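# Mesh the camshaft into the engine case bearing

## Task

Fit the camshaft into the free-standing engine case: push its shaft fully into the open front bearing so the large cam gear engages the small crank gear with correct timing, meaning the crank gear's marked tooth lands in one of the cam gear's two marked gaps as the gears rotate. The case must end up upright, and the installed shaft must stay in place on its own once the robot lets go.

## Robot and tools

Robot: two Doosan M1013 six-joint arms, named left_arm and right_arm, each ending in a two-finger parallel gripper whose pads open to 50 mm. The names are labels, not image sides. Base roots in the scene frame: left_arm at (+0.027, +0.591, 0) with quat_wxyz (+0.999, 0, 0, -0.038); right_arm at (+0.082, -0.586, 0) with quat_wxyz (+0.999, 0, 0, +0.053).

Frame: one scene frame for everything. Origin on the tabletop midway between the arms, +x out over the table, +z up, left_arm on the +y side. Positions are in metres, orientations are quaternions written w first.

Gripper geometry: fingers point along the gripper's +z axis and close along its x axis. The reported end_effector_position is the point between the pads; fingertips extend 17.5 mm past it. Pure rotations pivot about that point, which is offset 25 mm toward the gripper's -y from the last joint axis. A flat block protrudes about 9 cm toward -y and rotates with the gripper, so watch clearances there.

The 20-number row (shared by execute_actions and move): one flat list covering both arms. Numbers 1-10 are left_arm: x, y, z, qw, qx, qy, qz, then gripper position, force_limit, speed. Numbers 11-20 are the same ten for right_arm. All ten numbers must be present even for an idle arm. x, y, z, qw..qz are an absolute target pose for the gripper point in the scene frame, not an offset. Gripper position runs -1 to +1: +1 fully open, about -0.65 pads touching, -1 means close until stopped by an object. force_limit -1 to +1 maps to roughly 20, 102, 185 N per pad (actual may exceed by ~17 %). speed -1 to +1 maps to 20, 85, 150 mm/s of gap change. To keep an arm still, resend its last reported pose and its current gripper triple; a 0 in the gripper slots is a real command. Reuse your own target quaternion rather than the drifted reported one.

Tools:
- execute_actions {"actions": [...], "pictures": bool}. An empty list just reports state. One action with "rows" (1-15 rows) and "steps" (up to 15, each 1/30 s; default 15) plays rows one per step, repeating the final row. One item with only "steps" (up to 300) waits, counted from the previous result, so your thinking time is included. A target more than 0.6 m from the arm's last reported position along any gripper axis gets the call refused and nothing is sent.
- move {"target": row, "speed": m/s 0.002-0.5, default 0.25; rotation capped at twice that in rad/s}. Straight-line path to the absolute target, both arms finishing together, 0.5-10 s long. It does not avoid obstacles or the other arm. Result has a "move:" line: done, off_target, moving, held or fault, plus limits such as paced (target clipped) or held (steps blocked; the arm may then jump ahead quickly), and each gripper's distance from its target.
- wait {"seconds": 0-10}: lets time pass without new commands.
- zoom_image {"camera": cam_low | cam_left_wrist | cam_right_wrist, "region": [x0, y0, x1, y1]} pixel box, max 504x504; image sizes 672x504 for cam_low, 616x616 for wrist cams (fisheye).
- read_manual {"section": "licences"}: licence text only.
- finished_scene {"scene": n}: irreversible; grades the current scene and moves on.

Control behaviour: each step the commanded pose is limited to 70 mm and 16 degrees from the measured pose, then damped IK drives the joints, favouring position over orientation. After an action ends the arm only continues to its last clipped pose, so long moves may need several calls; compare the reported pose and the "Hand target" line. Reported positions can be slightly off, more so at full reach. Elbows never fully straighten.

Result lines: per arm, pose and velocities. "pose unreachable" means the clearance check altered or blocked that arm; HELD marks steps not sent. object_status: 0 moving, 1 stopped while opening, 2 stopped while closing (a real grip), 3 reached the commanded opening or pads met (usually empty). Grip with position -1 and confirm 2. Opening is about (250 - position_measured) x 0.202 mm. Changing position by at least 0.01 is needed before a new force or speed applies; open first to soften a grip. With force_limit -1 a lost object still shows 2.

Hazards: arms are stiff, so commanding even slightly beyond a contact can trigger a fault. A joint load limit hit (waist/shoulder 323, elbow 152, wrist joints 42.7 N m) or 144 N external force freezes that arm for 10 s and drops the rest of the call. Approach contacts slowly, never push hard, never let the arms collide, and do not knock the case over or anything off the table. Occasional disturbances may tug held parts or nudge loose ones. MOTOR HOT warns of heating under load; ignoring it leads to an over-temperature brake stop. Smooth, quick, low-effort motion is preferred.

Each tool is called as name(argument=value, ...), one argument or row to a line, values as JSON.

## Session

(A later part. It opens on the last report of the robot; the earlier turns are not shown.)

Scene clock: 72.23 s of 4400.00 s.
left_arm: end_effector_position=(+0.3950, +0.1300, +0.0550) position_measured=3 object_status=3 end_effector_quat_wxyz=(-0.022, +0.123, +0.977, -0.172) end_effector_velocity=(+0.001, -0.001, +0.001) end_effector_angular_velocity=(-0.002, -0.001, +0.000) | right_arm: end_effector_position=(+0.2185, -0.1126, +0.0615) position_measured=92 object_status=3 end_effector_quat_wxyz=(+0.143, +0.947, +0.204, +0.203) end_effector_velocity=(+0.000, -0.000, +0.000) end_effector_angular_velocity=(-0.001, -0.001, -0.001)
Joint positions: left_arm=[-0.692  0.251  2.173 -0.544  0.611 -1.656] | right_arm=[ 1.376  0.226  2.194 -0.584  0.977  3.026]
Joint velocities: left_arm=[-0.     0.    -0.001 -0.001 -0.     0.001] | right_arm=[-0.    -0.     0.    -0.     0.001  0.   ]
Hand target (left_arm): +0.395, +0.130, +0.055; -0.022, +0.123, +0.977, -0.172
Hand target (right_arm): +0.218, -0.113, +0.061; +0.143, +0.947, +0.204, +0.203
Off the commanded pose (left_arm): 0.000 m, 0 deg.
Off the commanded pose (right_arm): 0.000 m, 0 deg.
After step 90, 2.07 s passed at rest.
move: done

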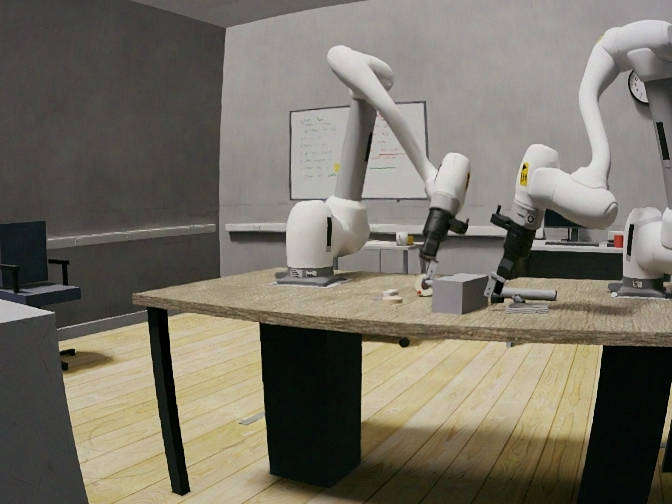

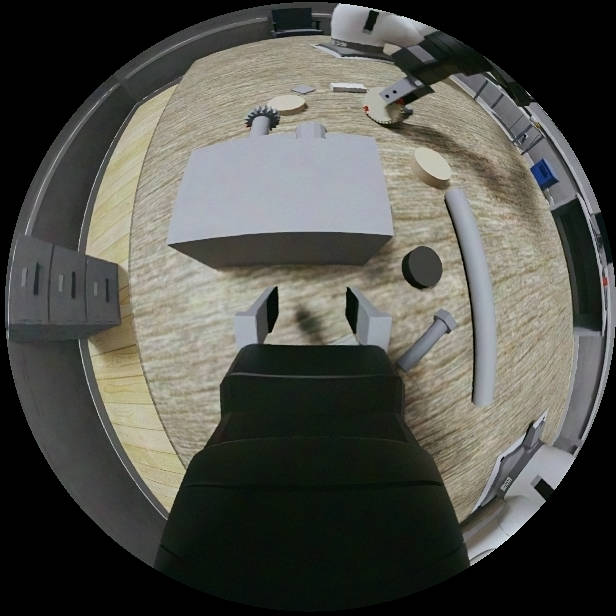

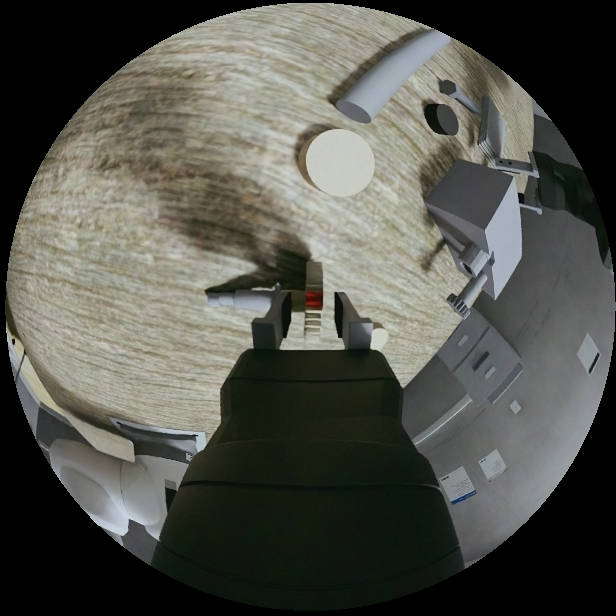

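move(
  target=[0.395,0.13,0.055,-0.0216,0.1226,0.9771,-0.1722,1,0,0,0.2185,-0.1125,0.0615,0.1434,0.947,0.2037,0.2027,-1,0,-0.5],
)

move(
  target=[0.395,0.13,0.055,-0.0216,0.1226,0.9771,-0.1722,1,0,0,0.23,-0.13,0.13,0.1434,0.947,0.2037,0.2027,-1,0,-0.5],
  speed=0.15,
)

move(
  target=[0.395,0.13,0.055,-0.0216,0.1226,0.9771,-0.1722,1,0,0,0.3148,-0.148,0.1,-0.1328,0.5991,-0.7709,0.1709,-1,0,-0.5],
  speed=0.4,
)

move(
  target=[0.3925,0.12,0.055,-0.0216,0.1226,0.9771,-0.1722,1,0,0,0.3198,-0.128,0.089,-0.1328,0.5991,-0.7709,0.1709,-1,0,-0.5],
  speed=0.05,
)

zoom_image(
  camera="cam_right_wrist",
  region=[130, 200, 350, 360],
)

zoom_image(
  camera="cam_left_wrist",
  region=[230, 50, 390, 160],
)

zoom_image(
  camera="cam_low",
  region=[370, 240, 530, 320],
)

Scene clock: 81.73 s of 4400.00 s.
left_arm: end_effector_position=(+0.3950, +0.1300, +0.0550) position_measured=3 object_status=3 end_effector_quat_wxyz=(-0.022, +0.123, +0.977, -0.172) end_effector_velocity=(-0.000, +0.000, +0.000) end_effector_angular_velocity=(-0.001, +0.001, +0.002) | right_arm: end_effector_position=(+0.2185, -0.1126, +0.0614) position_measured=197 object_status=2 end_effector_quat_wxyz=(+0.143, +0.947, +0.204, +0.203) end_effector_velocity=(+0.000, -0.000, -0.001) end_effector_angular_velocity=(-0.001, +0.000, -0.001)
Joint positions: left_arm=[-0.692  0.251  2.173 -0.544  0.611 -1.656] | right_arm=[ 1.376  0.226  2.194 -0.584  0.977  3.026]
Joint velocities: left_arm=[ 0.    -0.     0.    -0.001 -0.    -0.001] | right_arm=[-0.     0.001  0.     0.    -0.     0.   ]
Hand target (left_arm): +0.395, +0.130, +0.055; -0.022, +0.123, +0.977, -0.172
Hand target (right_arm): +0.219, -0.113, +0.061; +0.143, +0.947, +0.204, +0.203
Off the commanded pose (left_arm): 0.000 m, 0 deg.
Off the commanded pose (right_arm): 0.000 m, 0 deg.
After step 90, 5.80 s passed at rest.
move: done

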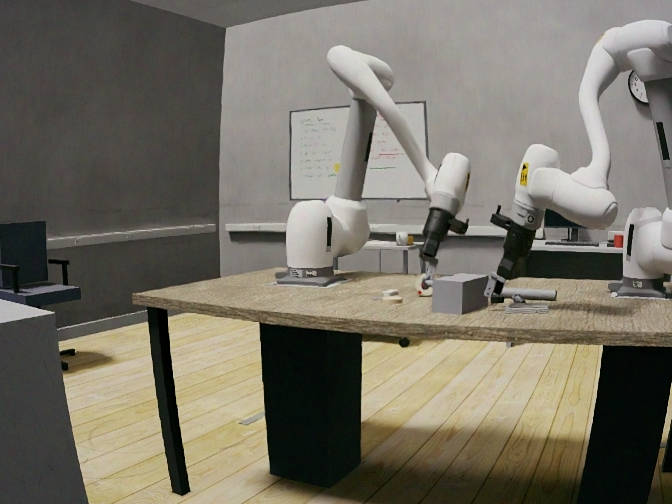

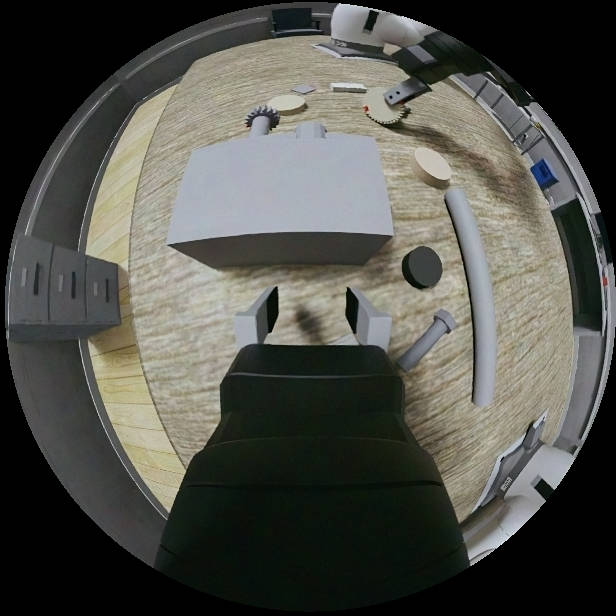

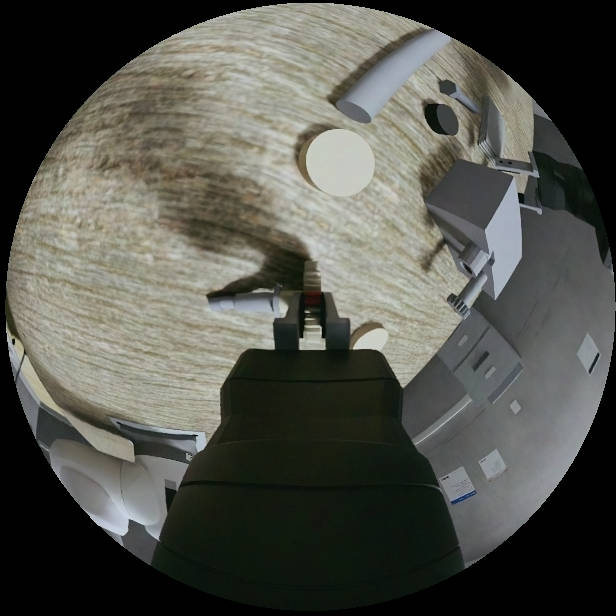

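Scene clock: 82.57 s of 4400.00 s.
left_arm: end_effector_position=(+0.3950, +0.1300, +0.0550) position_measured=3 object_status=3 end_effector_quat_wxyz=(-0.022, +0.123, +0.977, -0.172) end_effector_velocity=(-0.000, +0.001, +0.000) end_effector_angular_velocity=(+0.000, -0.000, +0.001) | right_arm: end_effector_position=(+0.2300, -0.1300, +0.1300) position_measured=197 object_status=2 end_effector_quat_wxyz=(+0.143, +0.947, +0.204, +0.203) end_effector_velocity=(-0.000, -0.000, +0.000) end_effector_angular_velocity=(-0.001, -0.000, -0.000)
Joint positions: left_arm=[-0.692  0.251  2.173 -0.544  0.611 -1.656] | right_arm=[ 1.35   0.108  2.171 -0.548  1.087  2.919]
Joint velocities: left_arm=[ 0.001 -0.001  0.001  0.001  0.    -0.001] | right_arm=[ 0.    -0.     0.     0.     0.001 -0.   ]
Hand target (left_arm): +0.395, +0.130, +0.055; -0.022, +0.123, +0.977, -0.172
Hand target (right_arm): +0.230, -0.130, +0.130; +0.143, +0.947, +0.204, +0.203
Off the commanded pose (left_arm): 0.000 m, 0 deg.
Off the commanded pose (right_arm): 0.000 m, 0 deg.
move: done

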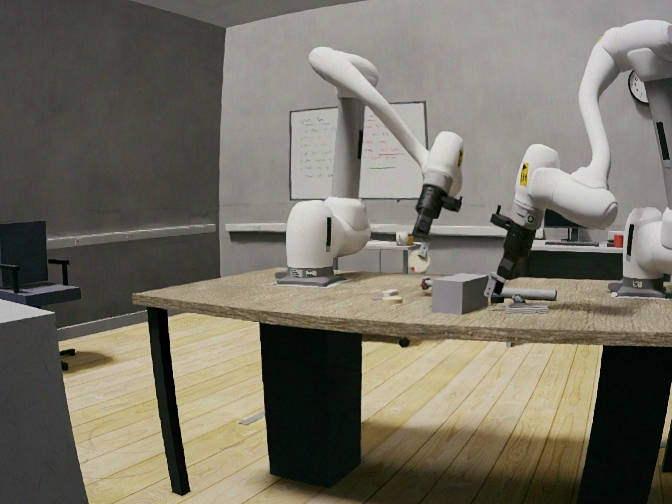

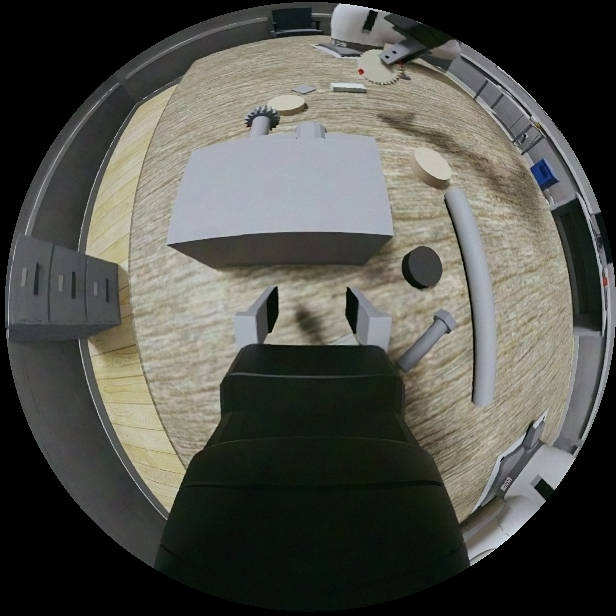

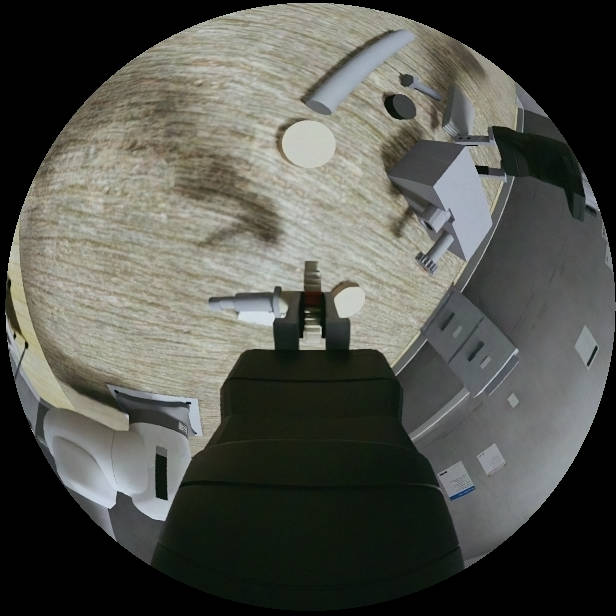

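Scene clock: 85.83 s of 4400.00 s.
left_arm: end_effector_position=(+0.3950, +0.1300, +0.0550) position_measured=3 object_status=3 end_effector_quat_wxyz=(-0.022, +0.123, +0.977, -0.172) end_effector_velocity=(-0.001, -0.000, +0.000) end_effector_angular_velocity=(-0.000, -0.000, -0.003) | right_arm: end_effector_position=(+0.3148, -0.1481, +0.0999) position_measured=197 object_status=2 end_effector_quat_wxyz=(+0.133, -0.599, +0.771, -0.171) end_effector_velocity=(-0.001, -0.001, -0.001) end_effector_angular_velocity=(+0.001, +0.001, +0.001)
Joint positions: left_arm=[-0.692  0.251  2.173 -0.544  0.611 -1.656] | right_arm=[ 1.213  0.149  2.221 -0.589  0.863  5.121]
Joint velocities: left_arm=[-0.002 -0.001  0.001 -0.     0.     0.001] | right_arm=[ 0.002 -0.001  0.002  0.    -0.002  0.002]
Hand target (left_arm): +0.395, +0.130, +0.055; -0.022, +0.123, +0.977, -0.172
Hand target (right_arm): +0.315, -0.148, +0.100; +0.133, -0.599, +0.771, -0.171
Off the commanded pose (left_arm): 0.000 m, 0 deg.
Off the commanded pose (right_arm): 0.000 m, 0 deg.
move: done

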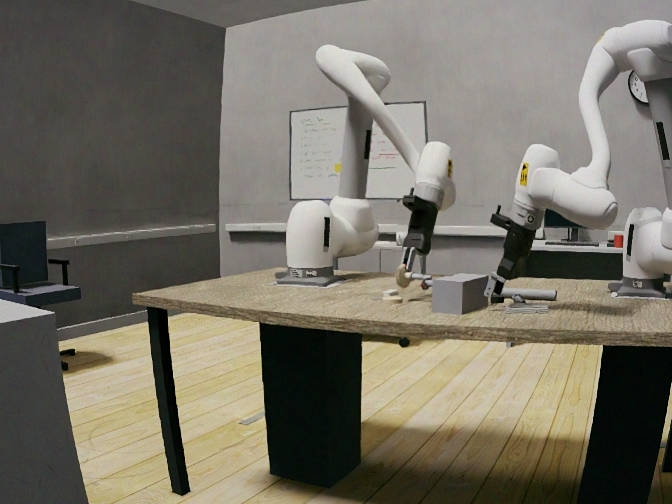

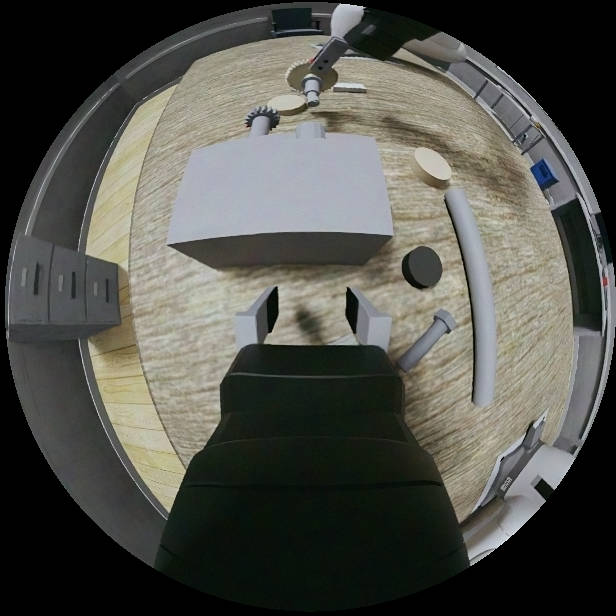

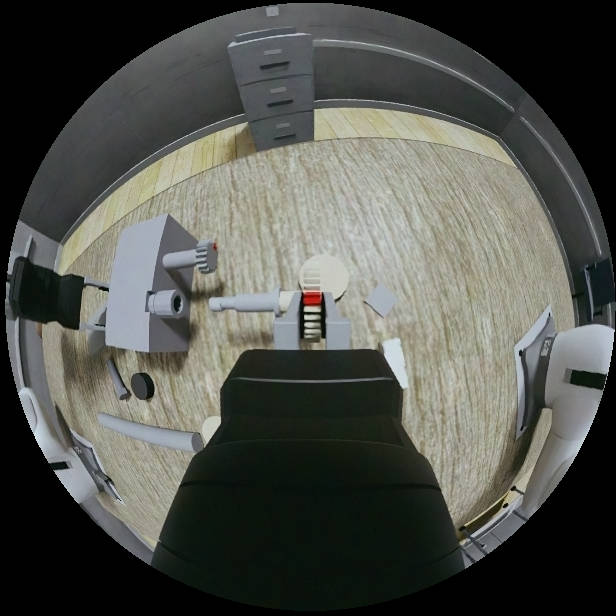

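Scene clock: 86.60 s of 4400.00 s.
left_arm: end_effector_position=(+0.3925, +0.1200, +0.0550) position_measured=3 object_status=3 end_effector_quat_wxyz=(-0.022, +0.123, +0.977, -0.172) end_effector_velocity=(-0.000, +0.000, -0.000) end_effector_angular_velocity=(+0.000, -0.000, -0.001) | right_arm: end_effector_position=(+0.3198, -0.1280, +0.0890) position_measured=197 object_status=2 end_effector_quat_wxyz=(+0.133, -0.599, +0.771, -0.171) end_effector_velocity=(+0.000, +0.001, +0.001) end_effector_angular_velocity=(+0.001, -0.000, +0.000)
Joint positions: left_arm=[-0.709  0.257  2.164 -0.541  0.607 -1.675] | right_arm=[ 1.214  0.194  2.192 -0.597  0.85   5.133]
Joint velocities: left_arm=[ 0.    -0.     0.001  0.    -0.     0.001] | right_arm=[ 0.    -0.    -0.001  0.    -0.    -0.   ]
Hand target (left_arm): +0.392, +0.120, +0.055; -0.022, +0.123, +0.977, -0.172
Hand target (right_arm): +0.320, -0.128, +0.089; +0.133, -0.599, +0.771, -0.171
Off the commanded pose (left_arm): 0.000 m, 0 deg.
Off the commanded pose (right_arm): 0.000 m, 0 deg.
move: done

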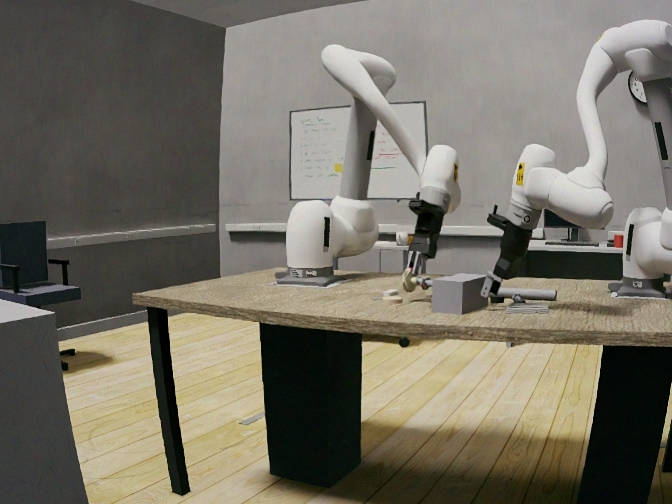

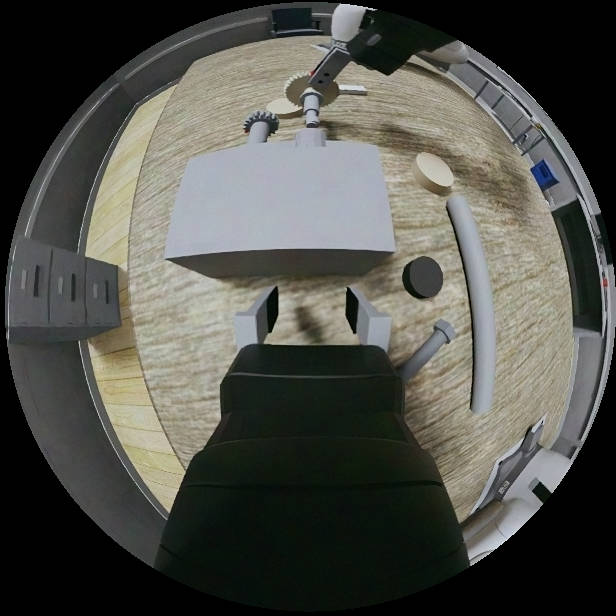

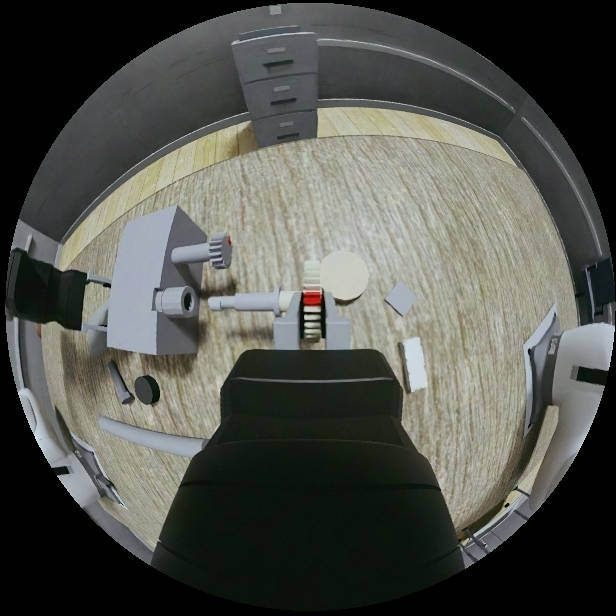

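Region (130, 200, 350, 360) of cam_right_wrist's 616x616 image, scaled by 2.291, with more detail than that image has; it fills the top 367 rows of this view, and the rest is white.

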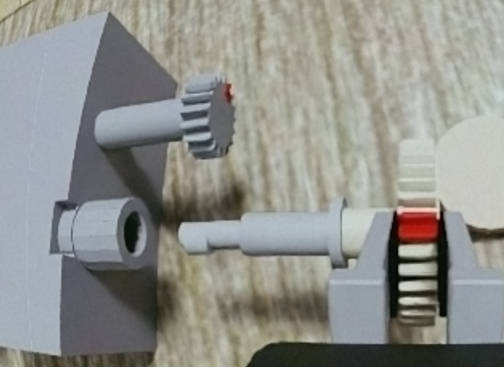

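Region (230, 50, 390, 160) of cam_left_wrist's 616x616 image, scaled by 3.150, with more detail than that image has; it fills the top 346 rows of this view, and the rest is white.

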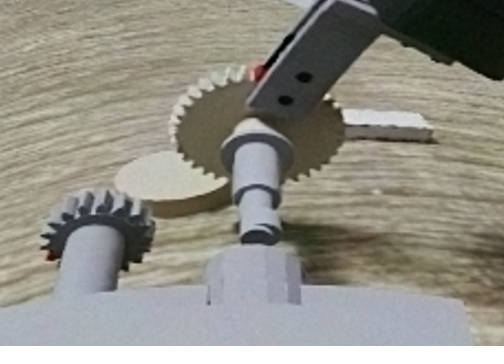

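Region (370, 240, 530, 320) of cam_low's 672x504 image, scaled by 3.150, with more detail than that image has.

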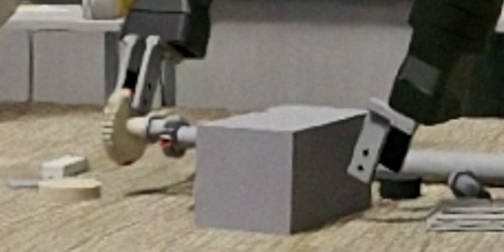

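move(
  target=[0.45,0.12,0.14,-0.1,0.35,0.91,-0.2,0,0,0,0.3198,-0.128,0.089,-0.1328,0.5991,-0.7709,0.1709,-1,0,-0.5],
  speed=0.3,
)

move(
  target=[0.53,-0.05,0.12,-0.27,0.742,0.5766,-0.2099,0,0,0,0.3238,-0.1166,0.089,-0.1328,0.5991,-0.7709,0.1709,-1,0,-0.5],
  speed=0.3,
)

move(
  target=[0.4993,-0.0654,0.045,-0.27,0.742,0.5766,-0.2099,0,0,0,0.3238,-0.1166,0.089,-0.1328,0.5991,-0.7709,0.1709,-1,0,-0.5],
  speed=0.2,
)

zoom_image(
  camera="cam_right_wrist",
  region=[150, 250, 300, 350],
)

zoom_image(
  camera="cam_left_wrist",
  region=[200, 120, 380, 240],
)

Scene clock: 100.43 s of 4400.00 s.
left_arm: end_effector_position=(+0.4500, +0.1199, +0.1401) position_measured=152 object_status=3 end_effector_quat_wxyz=(-0.100, +0.350, +0.910, -0.200) end_effector_velocity=(+0.000, +0.000, -0.001) end_effector_angular_velocity=(+0.001, +0.002, -0.000) | right_arm: end_effector_position=(+0.3198, -0.1280, +0.0890) position_measured=197 object_status=2 end_effector_quat_wxyz=(+0.133, -0.599, +0.771, -0.171) end_effector_velocity=(+0.000, +0.001, +0.001) end_effector_angular_velocity=(+0.001, -0.001, +0.000)
Joint positions: left_arm=[-0.575  0.329  1.887 -0.511  1.071 -1.206] | right_arm=[ 1.214  0.194  2.192 -0.598  0.85   5.133]
Joint velocities: left_arm=[ 0.001  0.002  0.    -0.     0.001  0.001] | right_arm=[ 0.    -0.    -0.001  0.     0.001 -0.   ]
Hand target (left_arm): +0.450, +0.120, +0.140; -0.100, +0.350, +0.910, -0.200
Hand target (right_arm): +0.320, -0.128, +0.089; +0.133, -0.599, +0.771, -0.171
Off the commanded pose (left_arm): 0.000 m, 0 deg.
Off the commanded pose (right_arm): 0.000 m, 0 deg.
After step 90, 9.60 s passed at rest.
move: done

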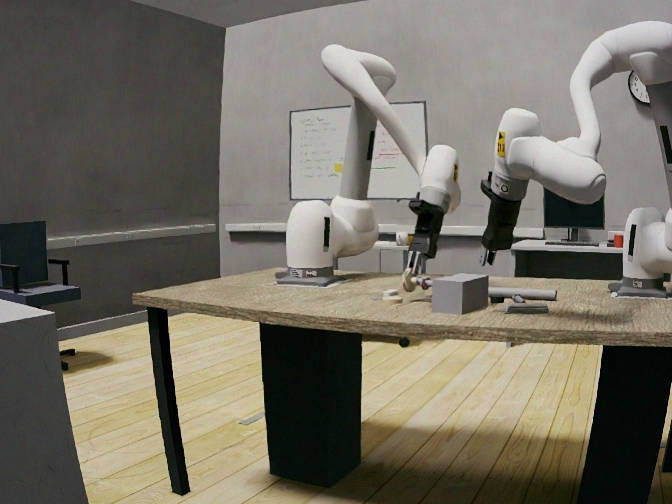

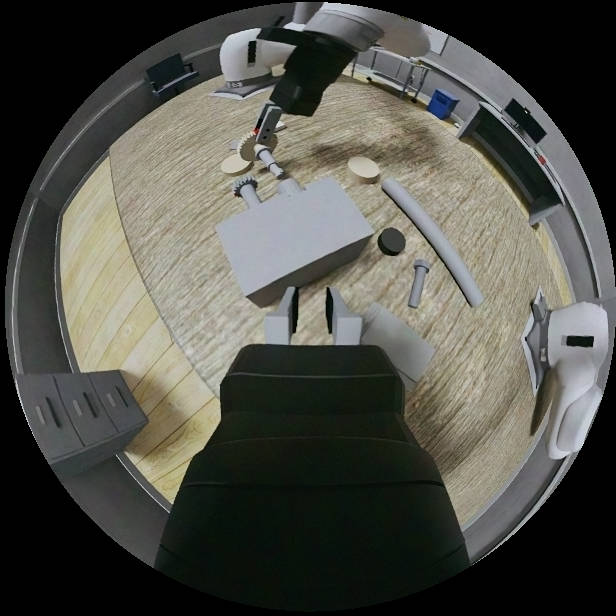

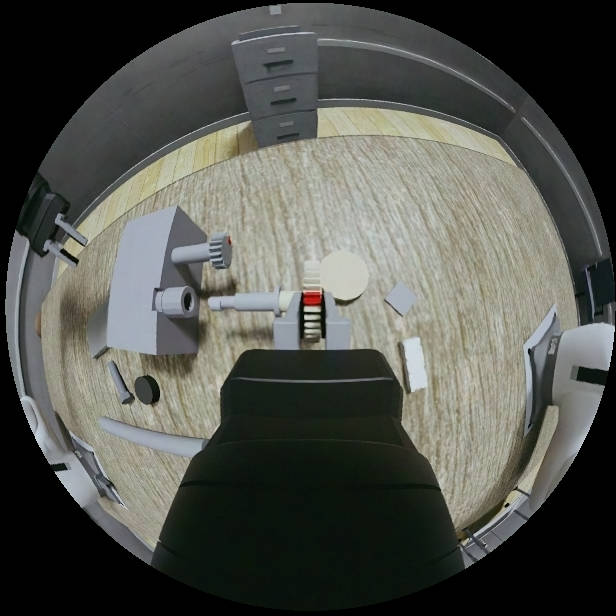

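Scene clock: 102.67 s of 4400.00 s.
left_arm: end_effector_position=(+0.5298, -0.0499, +0.1201) position_measured=152 object_status=3 end_effector_quat_wxyz=(-0.270, +0.742, +0.577, -0.210) end_effector_velocity=(-0.001, -0.000, -0.000) end_effector_angular_velocity=(-0.000, +0.000, -0.003) | right_arm: end_effector_position=(+0.3238, -0.1166, +0.0890) position_measured=197 object_status=2 end_effector_quat_wxyz=(+0.133, -0.599, +0.771, -0.171) end_effector_velocity=(-0.000, +0.001, +0.001) end_effector_angular_velocity=(+0.003, -0.000, +0.001)
Joint positions: left_arm=[-0.732  0.875  1.087 -0.357  1.784 -0.525] | right_arm=[ 1.211  0.21   2.171 -0.595  0.853  5.128]
Joint velocities: left_arm=[-0.001  0.    -0.     0.001  0.001  0.002] | right_arm=[ 0.    -0.002 -0.001  0.    -0.001 -0.   ]
Hand target (left_arm): +0.530, -0.050, +0.120; -0.270, +0.742, +0.576, -0.210
Hand target (right_arm): +0.324, -0.117, +0.089; +0.133, -0.599, +0.771, -0.171
Off the commanded pose (left_arm): 0.000 m, 0 deg.
Off the commanded pose (right_arm): 0.000 m, 0 deg.
move: done

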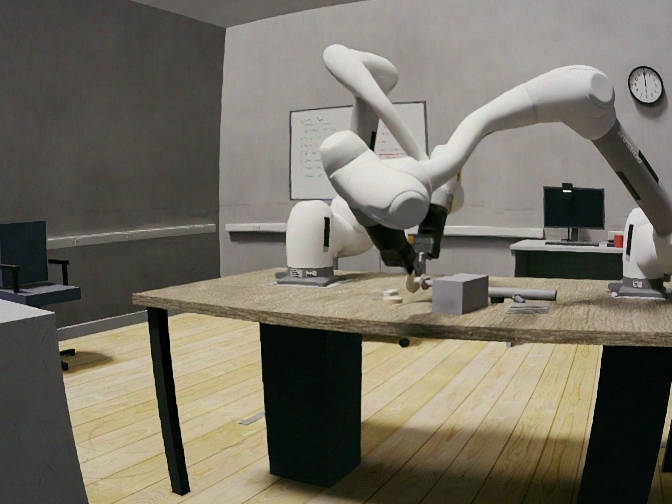

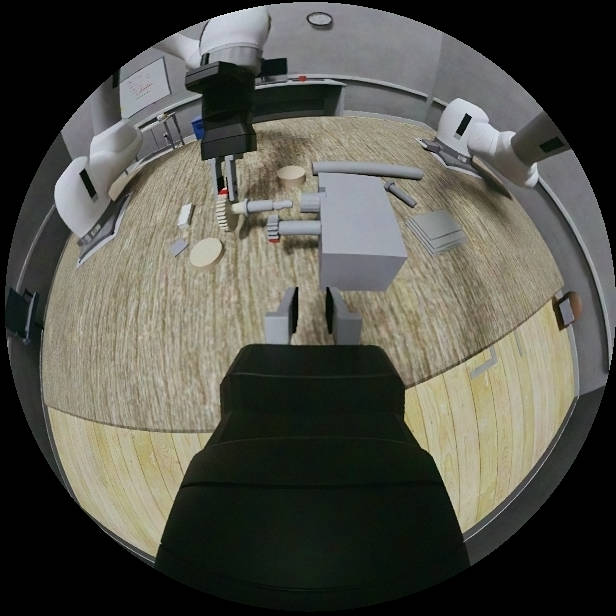

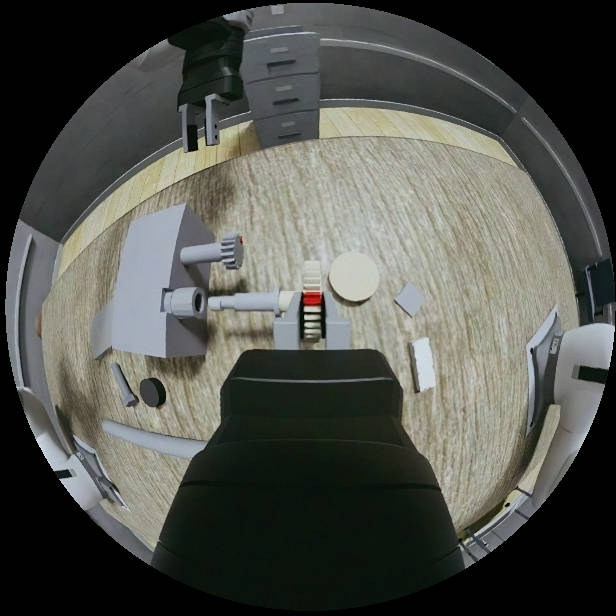

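Scene clock: 103.43 s of 4400.00 s.
left_arm: end_effector_position=(+0.4993, -0.0654, +0.0451) position_measured=152 object_status=3 end_effector_quat_wxyz=(-0.270, +0.742, +0.577, -0.210) end_effector_velocity=(-0.001, +0.001, -0.002) end_effector_angular_velocity=(+0.003, +0.001, -0.001) | right_arm: end_effector_position=(+0.3238, -0.1166, +0.0890) position_measured=197 object_status=2 end_effector_quat_wxyz=(+0.133, -0.599, +0.771, -0.171) end_effector_velocity=(-0.000, -0.000, -0.000) end_effector_angular_velocity=(-0.001, +0.000, +0.000)
Joint positions: left_arm=[-0.766  0.916  1.156 -0.369  1.671 -0.515] | right_arm=[ 1.211  0.21   2.171 -0.595  0.853  5.128]
Joint velocities: left_arm=[-0.     0.001  0.002  0.001 -0.    -0.   ] | right_arm=[ 0.     0.     0.     0.     0.001 -0.   ]
Hand target (left_arm): +0.499, -0.065, +0.045; -0.270, +0.742, +0.577, -0.210
Hand target (right_arm): +0.324, -0.117, +0.089; +0.133, -0.599, +0.771, -0.171
Off the commanded pose (left_arm): 0.000 m, 0 deg.
Off the commanded pose (right_arm): 0.000 m, 0 deg.
move: done

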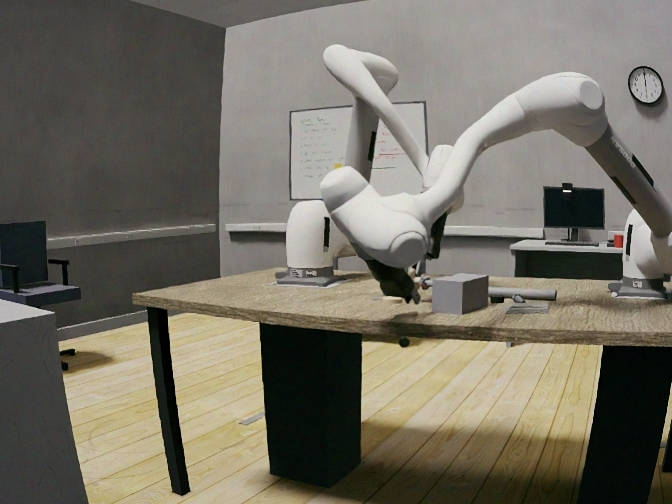

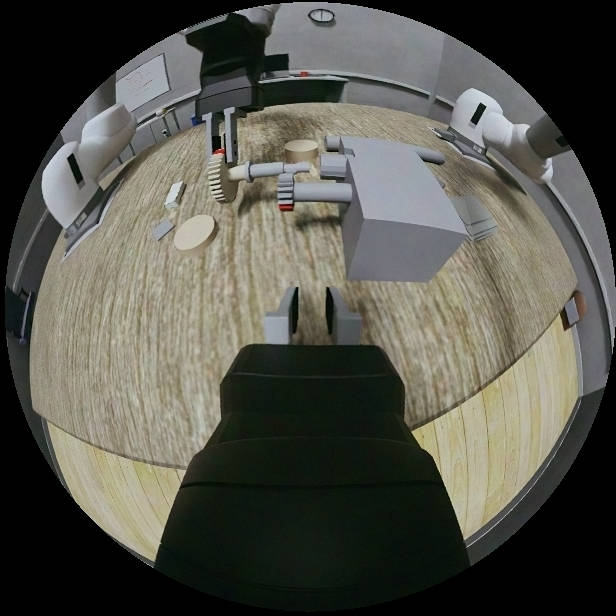

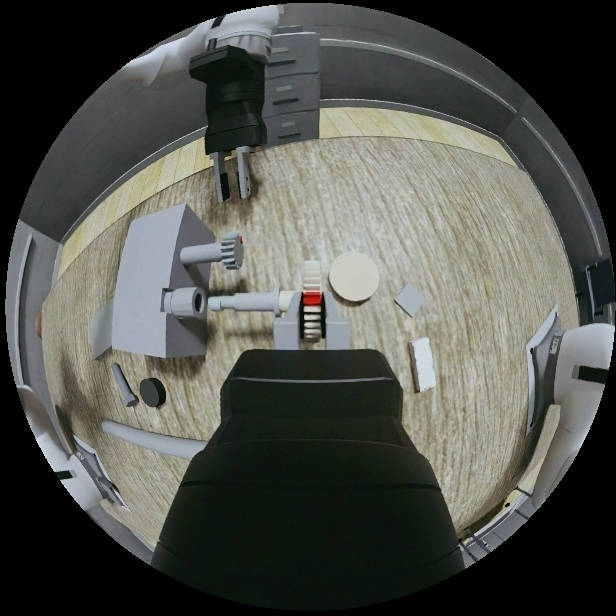

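Region (150, 250, 300, 350) of cam_right_wrist's 616x616 image, scaled by 3.360, with more detail than that image has.

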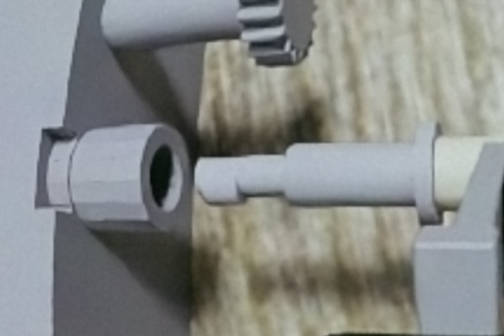

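Region (200, 120, 380, 240) of cam_left_wrist's 616x616 image, scaled by 2.800, with more detail than that image has.

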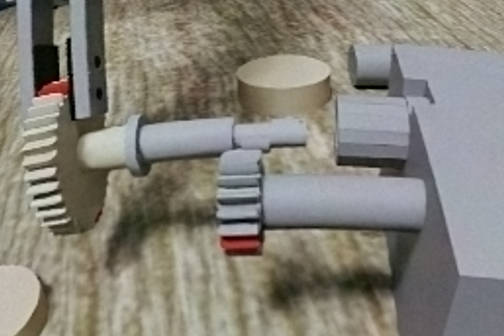

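move(
  target=[0.4993,-0.0654,0.045,-0.27,0.742,0.5766,-0.2099,0,0,0,0.3262,-0.1074,0.0897,-0.1328,0.5991,-0.7709,0.1709,-1,0,-0.5],
  speed=0.03,
)

zoom_image(
  camera="cam_right_wrist",
  region=[165, 270, 265, 335],
)

zoom_image(
  camera="cam_left_wrist",
  region=[260, 140, 360, 200],
)

Scene clock: 107.23 s of 4400.00 s.
left_arm: end_effector_position=(+0.4993, -0.0654, +0.0449) position_measured=152 object_status=3 end_effector_quat_wxyz=(-0.270, +0.742, +0.577, -0.210) end_effector_velocity=(+0.001, -0.000, +0.003) end_effector_angular_velocity=(-0.003, -0.003, +0.001) | right_arm: end_effector_position=(+0.3262, -0.1074, +0.0897) position_measured=197 object_status=2 end_effector_quat_wxyz=(+0.133, -0.599, +0.771, -0.171) end_effector_velocity=(-0.000, +0.000, +0.000) end_effector_angular_velocity=(+0.001, -0.000, +0.001)
Joint positions: left_arm=[-0.766  0.916  1.156 -0.369  1.671 -0.514] | right_arm=[ 1.212  0.222  2.153 -0.593  0.858  5.124]
Joint velocities: left_arm=[ 0.001 -0.003 -0.001 -0.     0.     0.   ] | right_arm=[ 0.    -0.001 -0.     0.    -0.    -0.   ]
Hand target (left_arm): +0.499, -0.065, +0.045; -0.270, +0.742, +0.577, -0.210
Hand target (right_arm): +0.326, -0.107, +0.090; +0.133, -0.599, +0.771, -0.171
Off the commanded pose (left_arm): 0.000 m, 0 deg.
Off the commanded pose (right_arm): 0.000 m, 0 deg.
After step 90, 0.10 s passed at rest.
move: done

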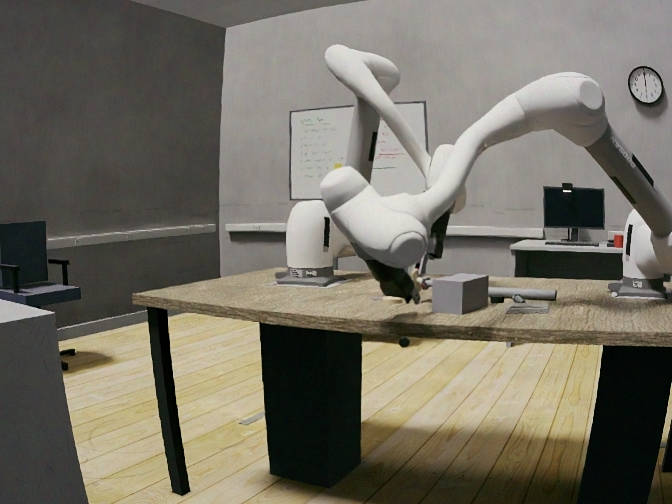

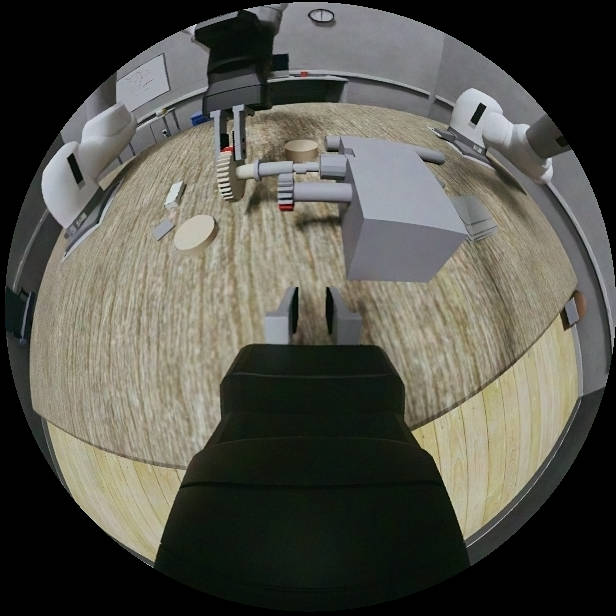

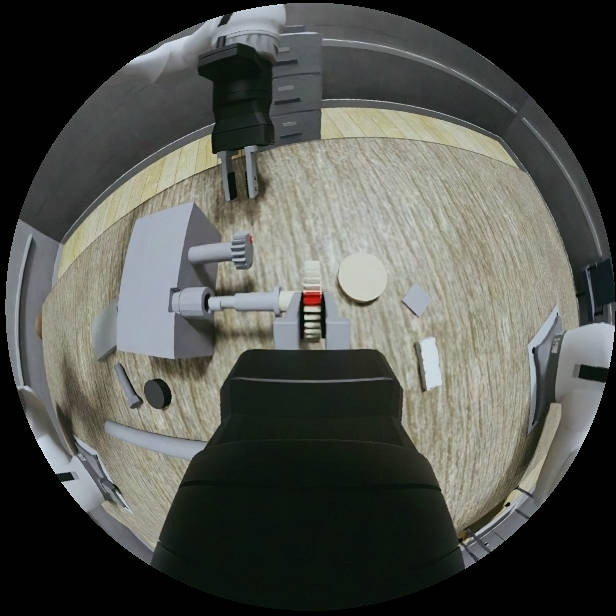

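Region (165, 270, 265, 335) of cam_right_wrist's 616x616 image, scaled by 5.040, with more detail than that image has; it fills the top 328 rows of this view, and the rest is white.

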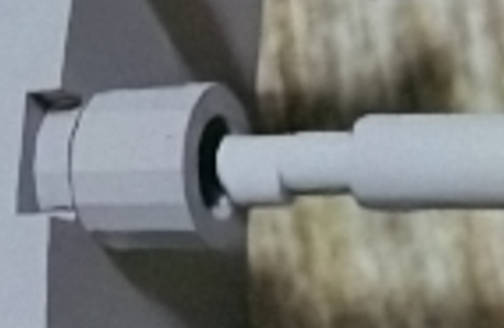

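Region (260, 140, 360, 200) of cam_left_wrist's 616x616 image, scaled by 5.040, with more detail than that image has; it fills the top 302 rows of this view, and the rest is white.

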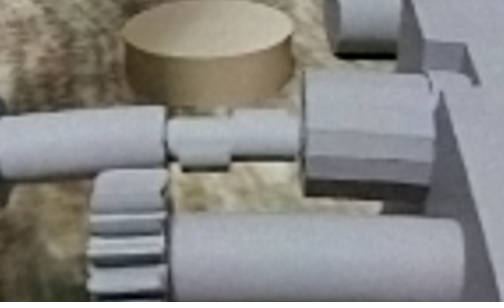

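move(
  target=[0.4993,-0.0654,0.045,-0.27,0.742,0.5766,-0.2099,0,0,0,0.3315,-0.0840,0.0904,-0.1328,0.5991,-0.7709,0.1709,-1,0,-0.5],
  speed=0.015,
)

zoom_image(
  camera="cam_right_wrist",
  region=[190, 270, 290, 335],
)

zoom_image(
  camera="cam_left_wrist",
  region=[260, 140, 360, 200],
)

Scene clock: 113.50 s of 4400.00 s.
left_arm: end_effector_position=(+0.4993, -0.0654, +0.0450) position_measured=152 object_status=3 end_effector_quat_wxyz=(-0.270, +0.742, +0.577, -0.210) end_effector_velocity=(+0.001, +0.000, -0.000) end_effector_angular_velocity=(-0.001, +0.000, +0.001) | right_arm: end_effector_position=(+0.3315, -0.0840, +0.0904) position_measured=197 object_status=2 end_effector_quat_wxyz=(+0.133, -0.599, +0.771, -0.171) end_effector_velocity=(-0.000, -0.001, -0.001) end_effector_angular_velocity=(-0.003, +0.000, +0.000)
Joint positions: left_arm=[-0.766  0.916  1.156 -0.369  1.671 -0.514] | right_arm=[ 1.213  0.253  2.109 -0.586  0.87   5.115]
Joint velocities: left_arm=[ 0.001  0.    -0.001 -0.001  0.    -0.   ] | right_arm=[ 0.     0.001  0.001  0.     0.001 -0.   ]
Hand target (left_arm): +0.499, -0.065, +0.045; -0.270, +0.742, +0.577, -0.210
Hand target (right_arm): +0.332, -0.084, +0.090; +0.133, -0.599, +0.771, -0.171
Off the commanded pose (left_arm): 0.000 m, 0 deg.
Off the commanded pose (right_arm): 0.000 m, 0 deg.
After step 90, 1.43 s passed at rest.
move: done

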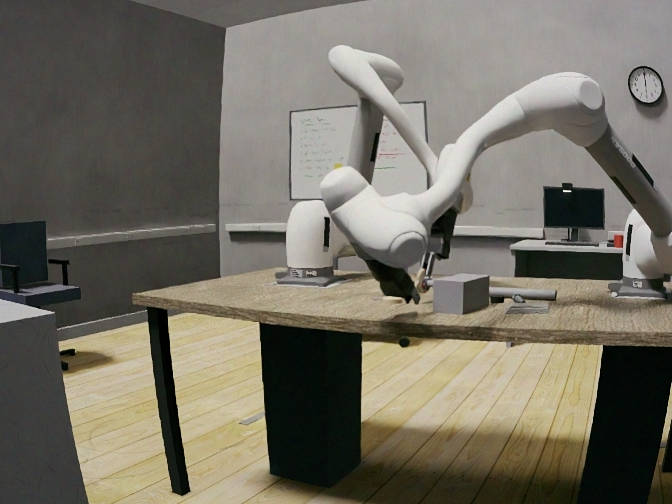

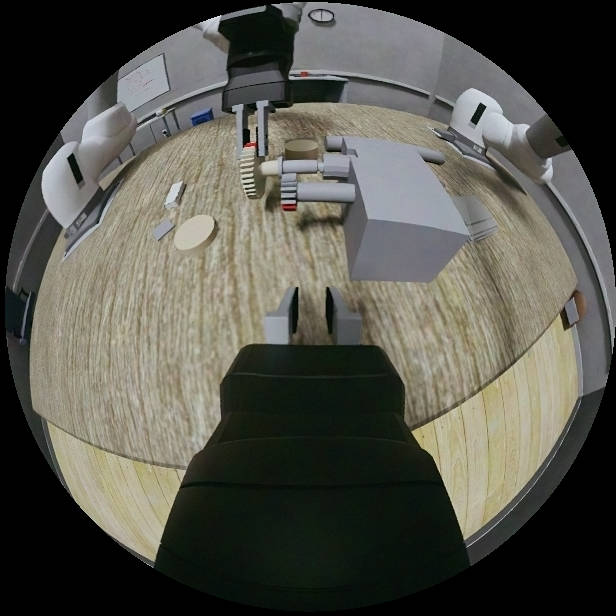

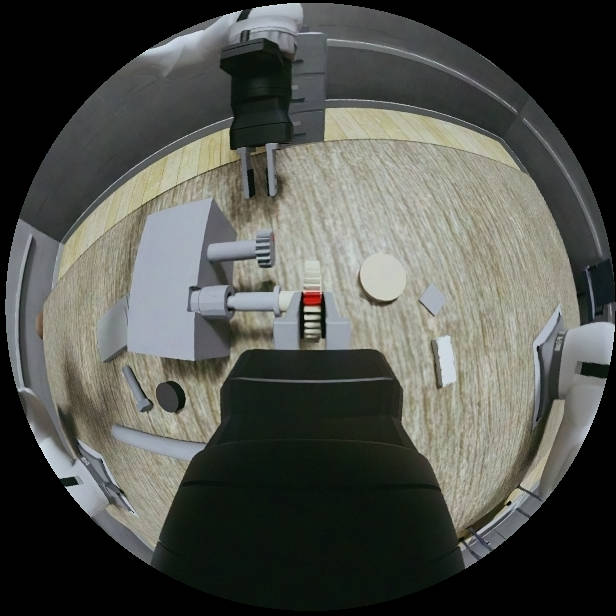

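Region (190, 270, 290, 335) of cam_right_wrist's 616x616 image, scaled by 5.040, with more detail than that image has; it fills the top 328 rows of this view, and the rest is white.

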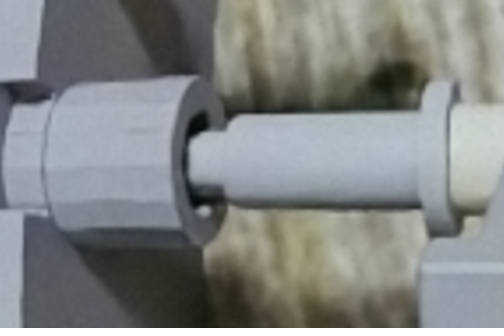

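Region (260, 140, 360, 200) of cam_left_wrist's 616x616 image, scaled by 5.040, with more detail than that image has; it fills the top 302 rows of this view, and the rest is white.

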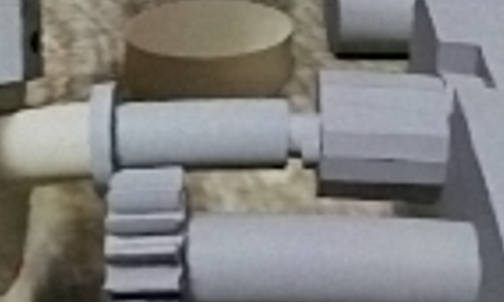

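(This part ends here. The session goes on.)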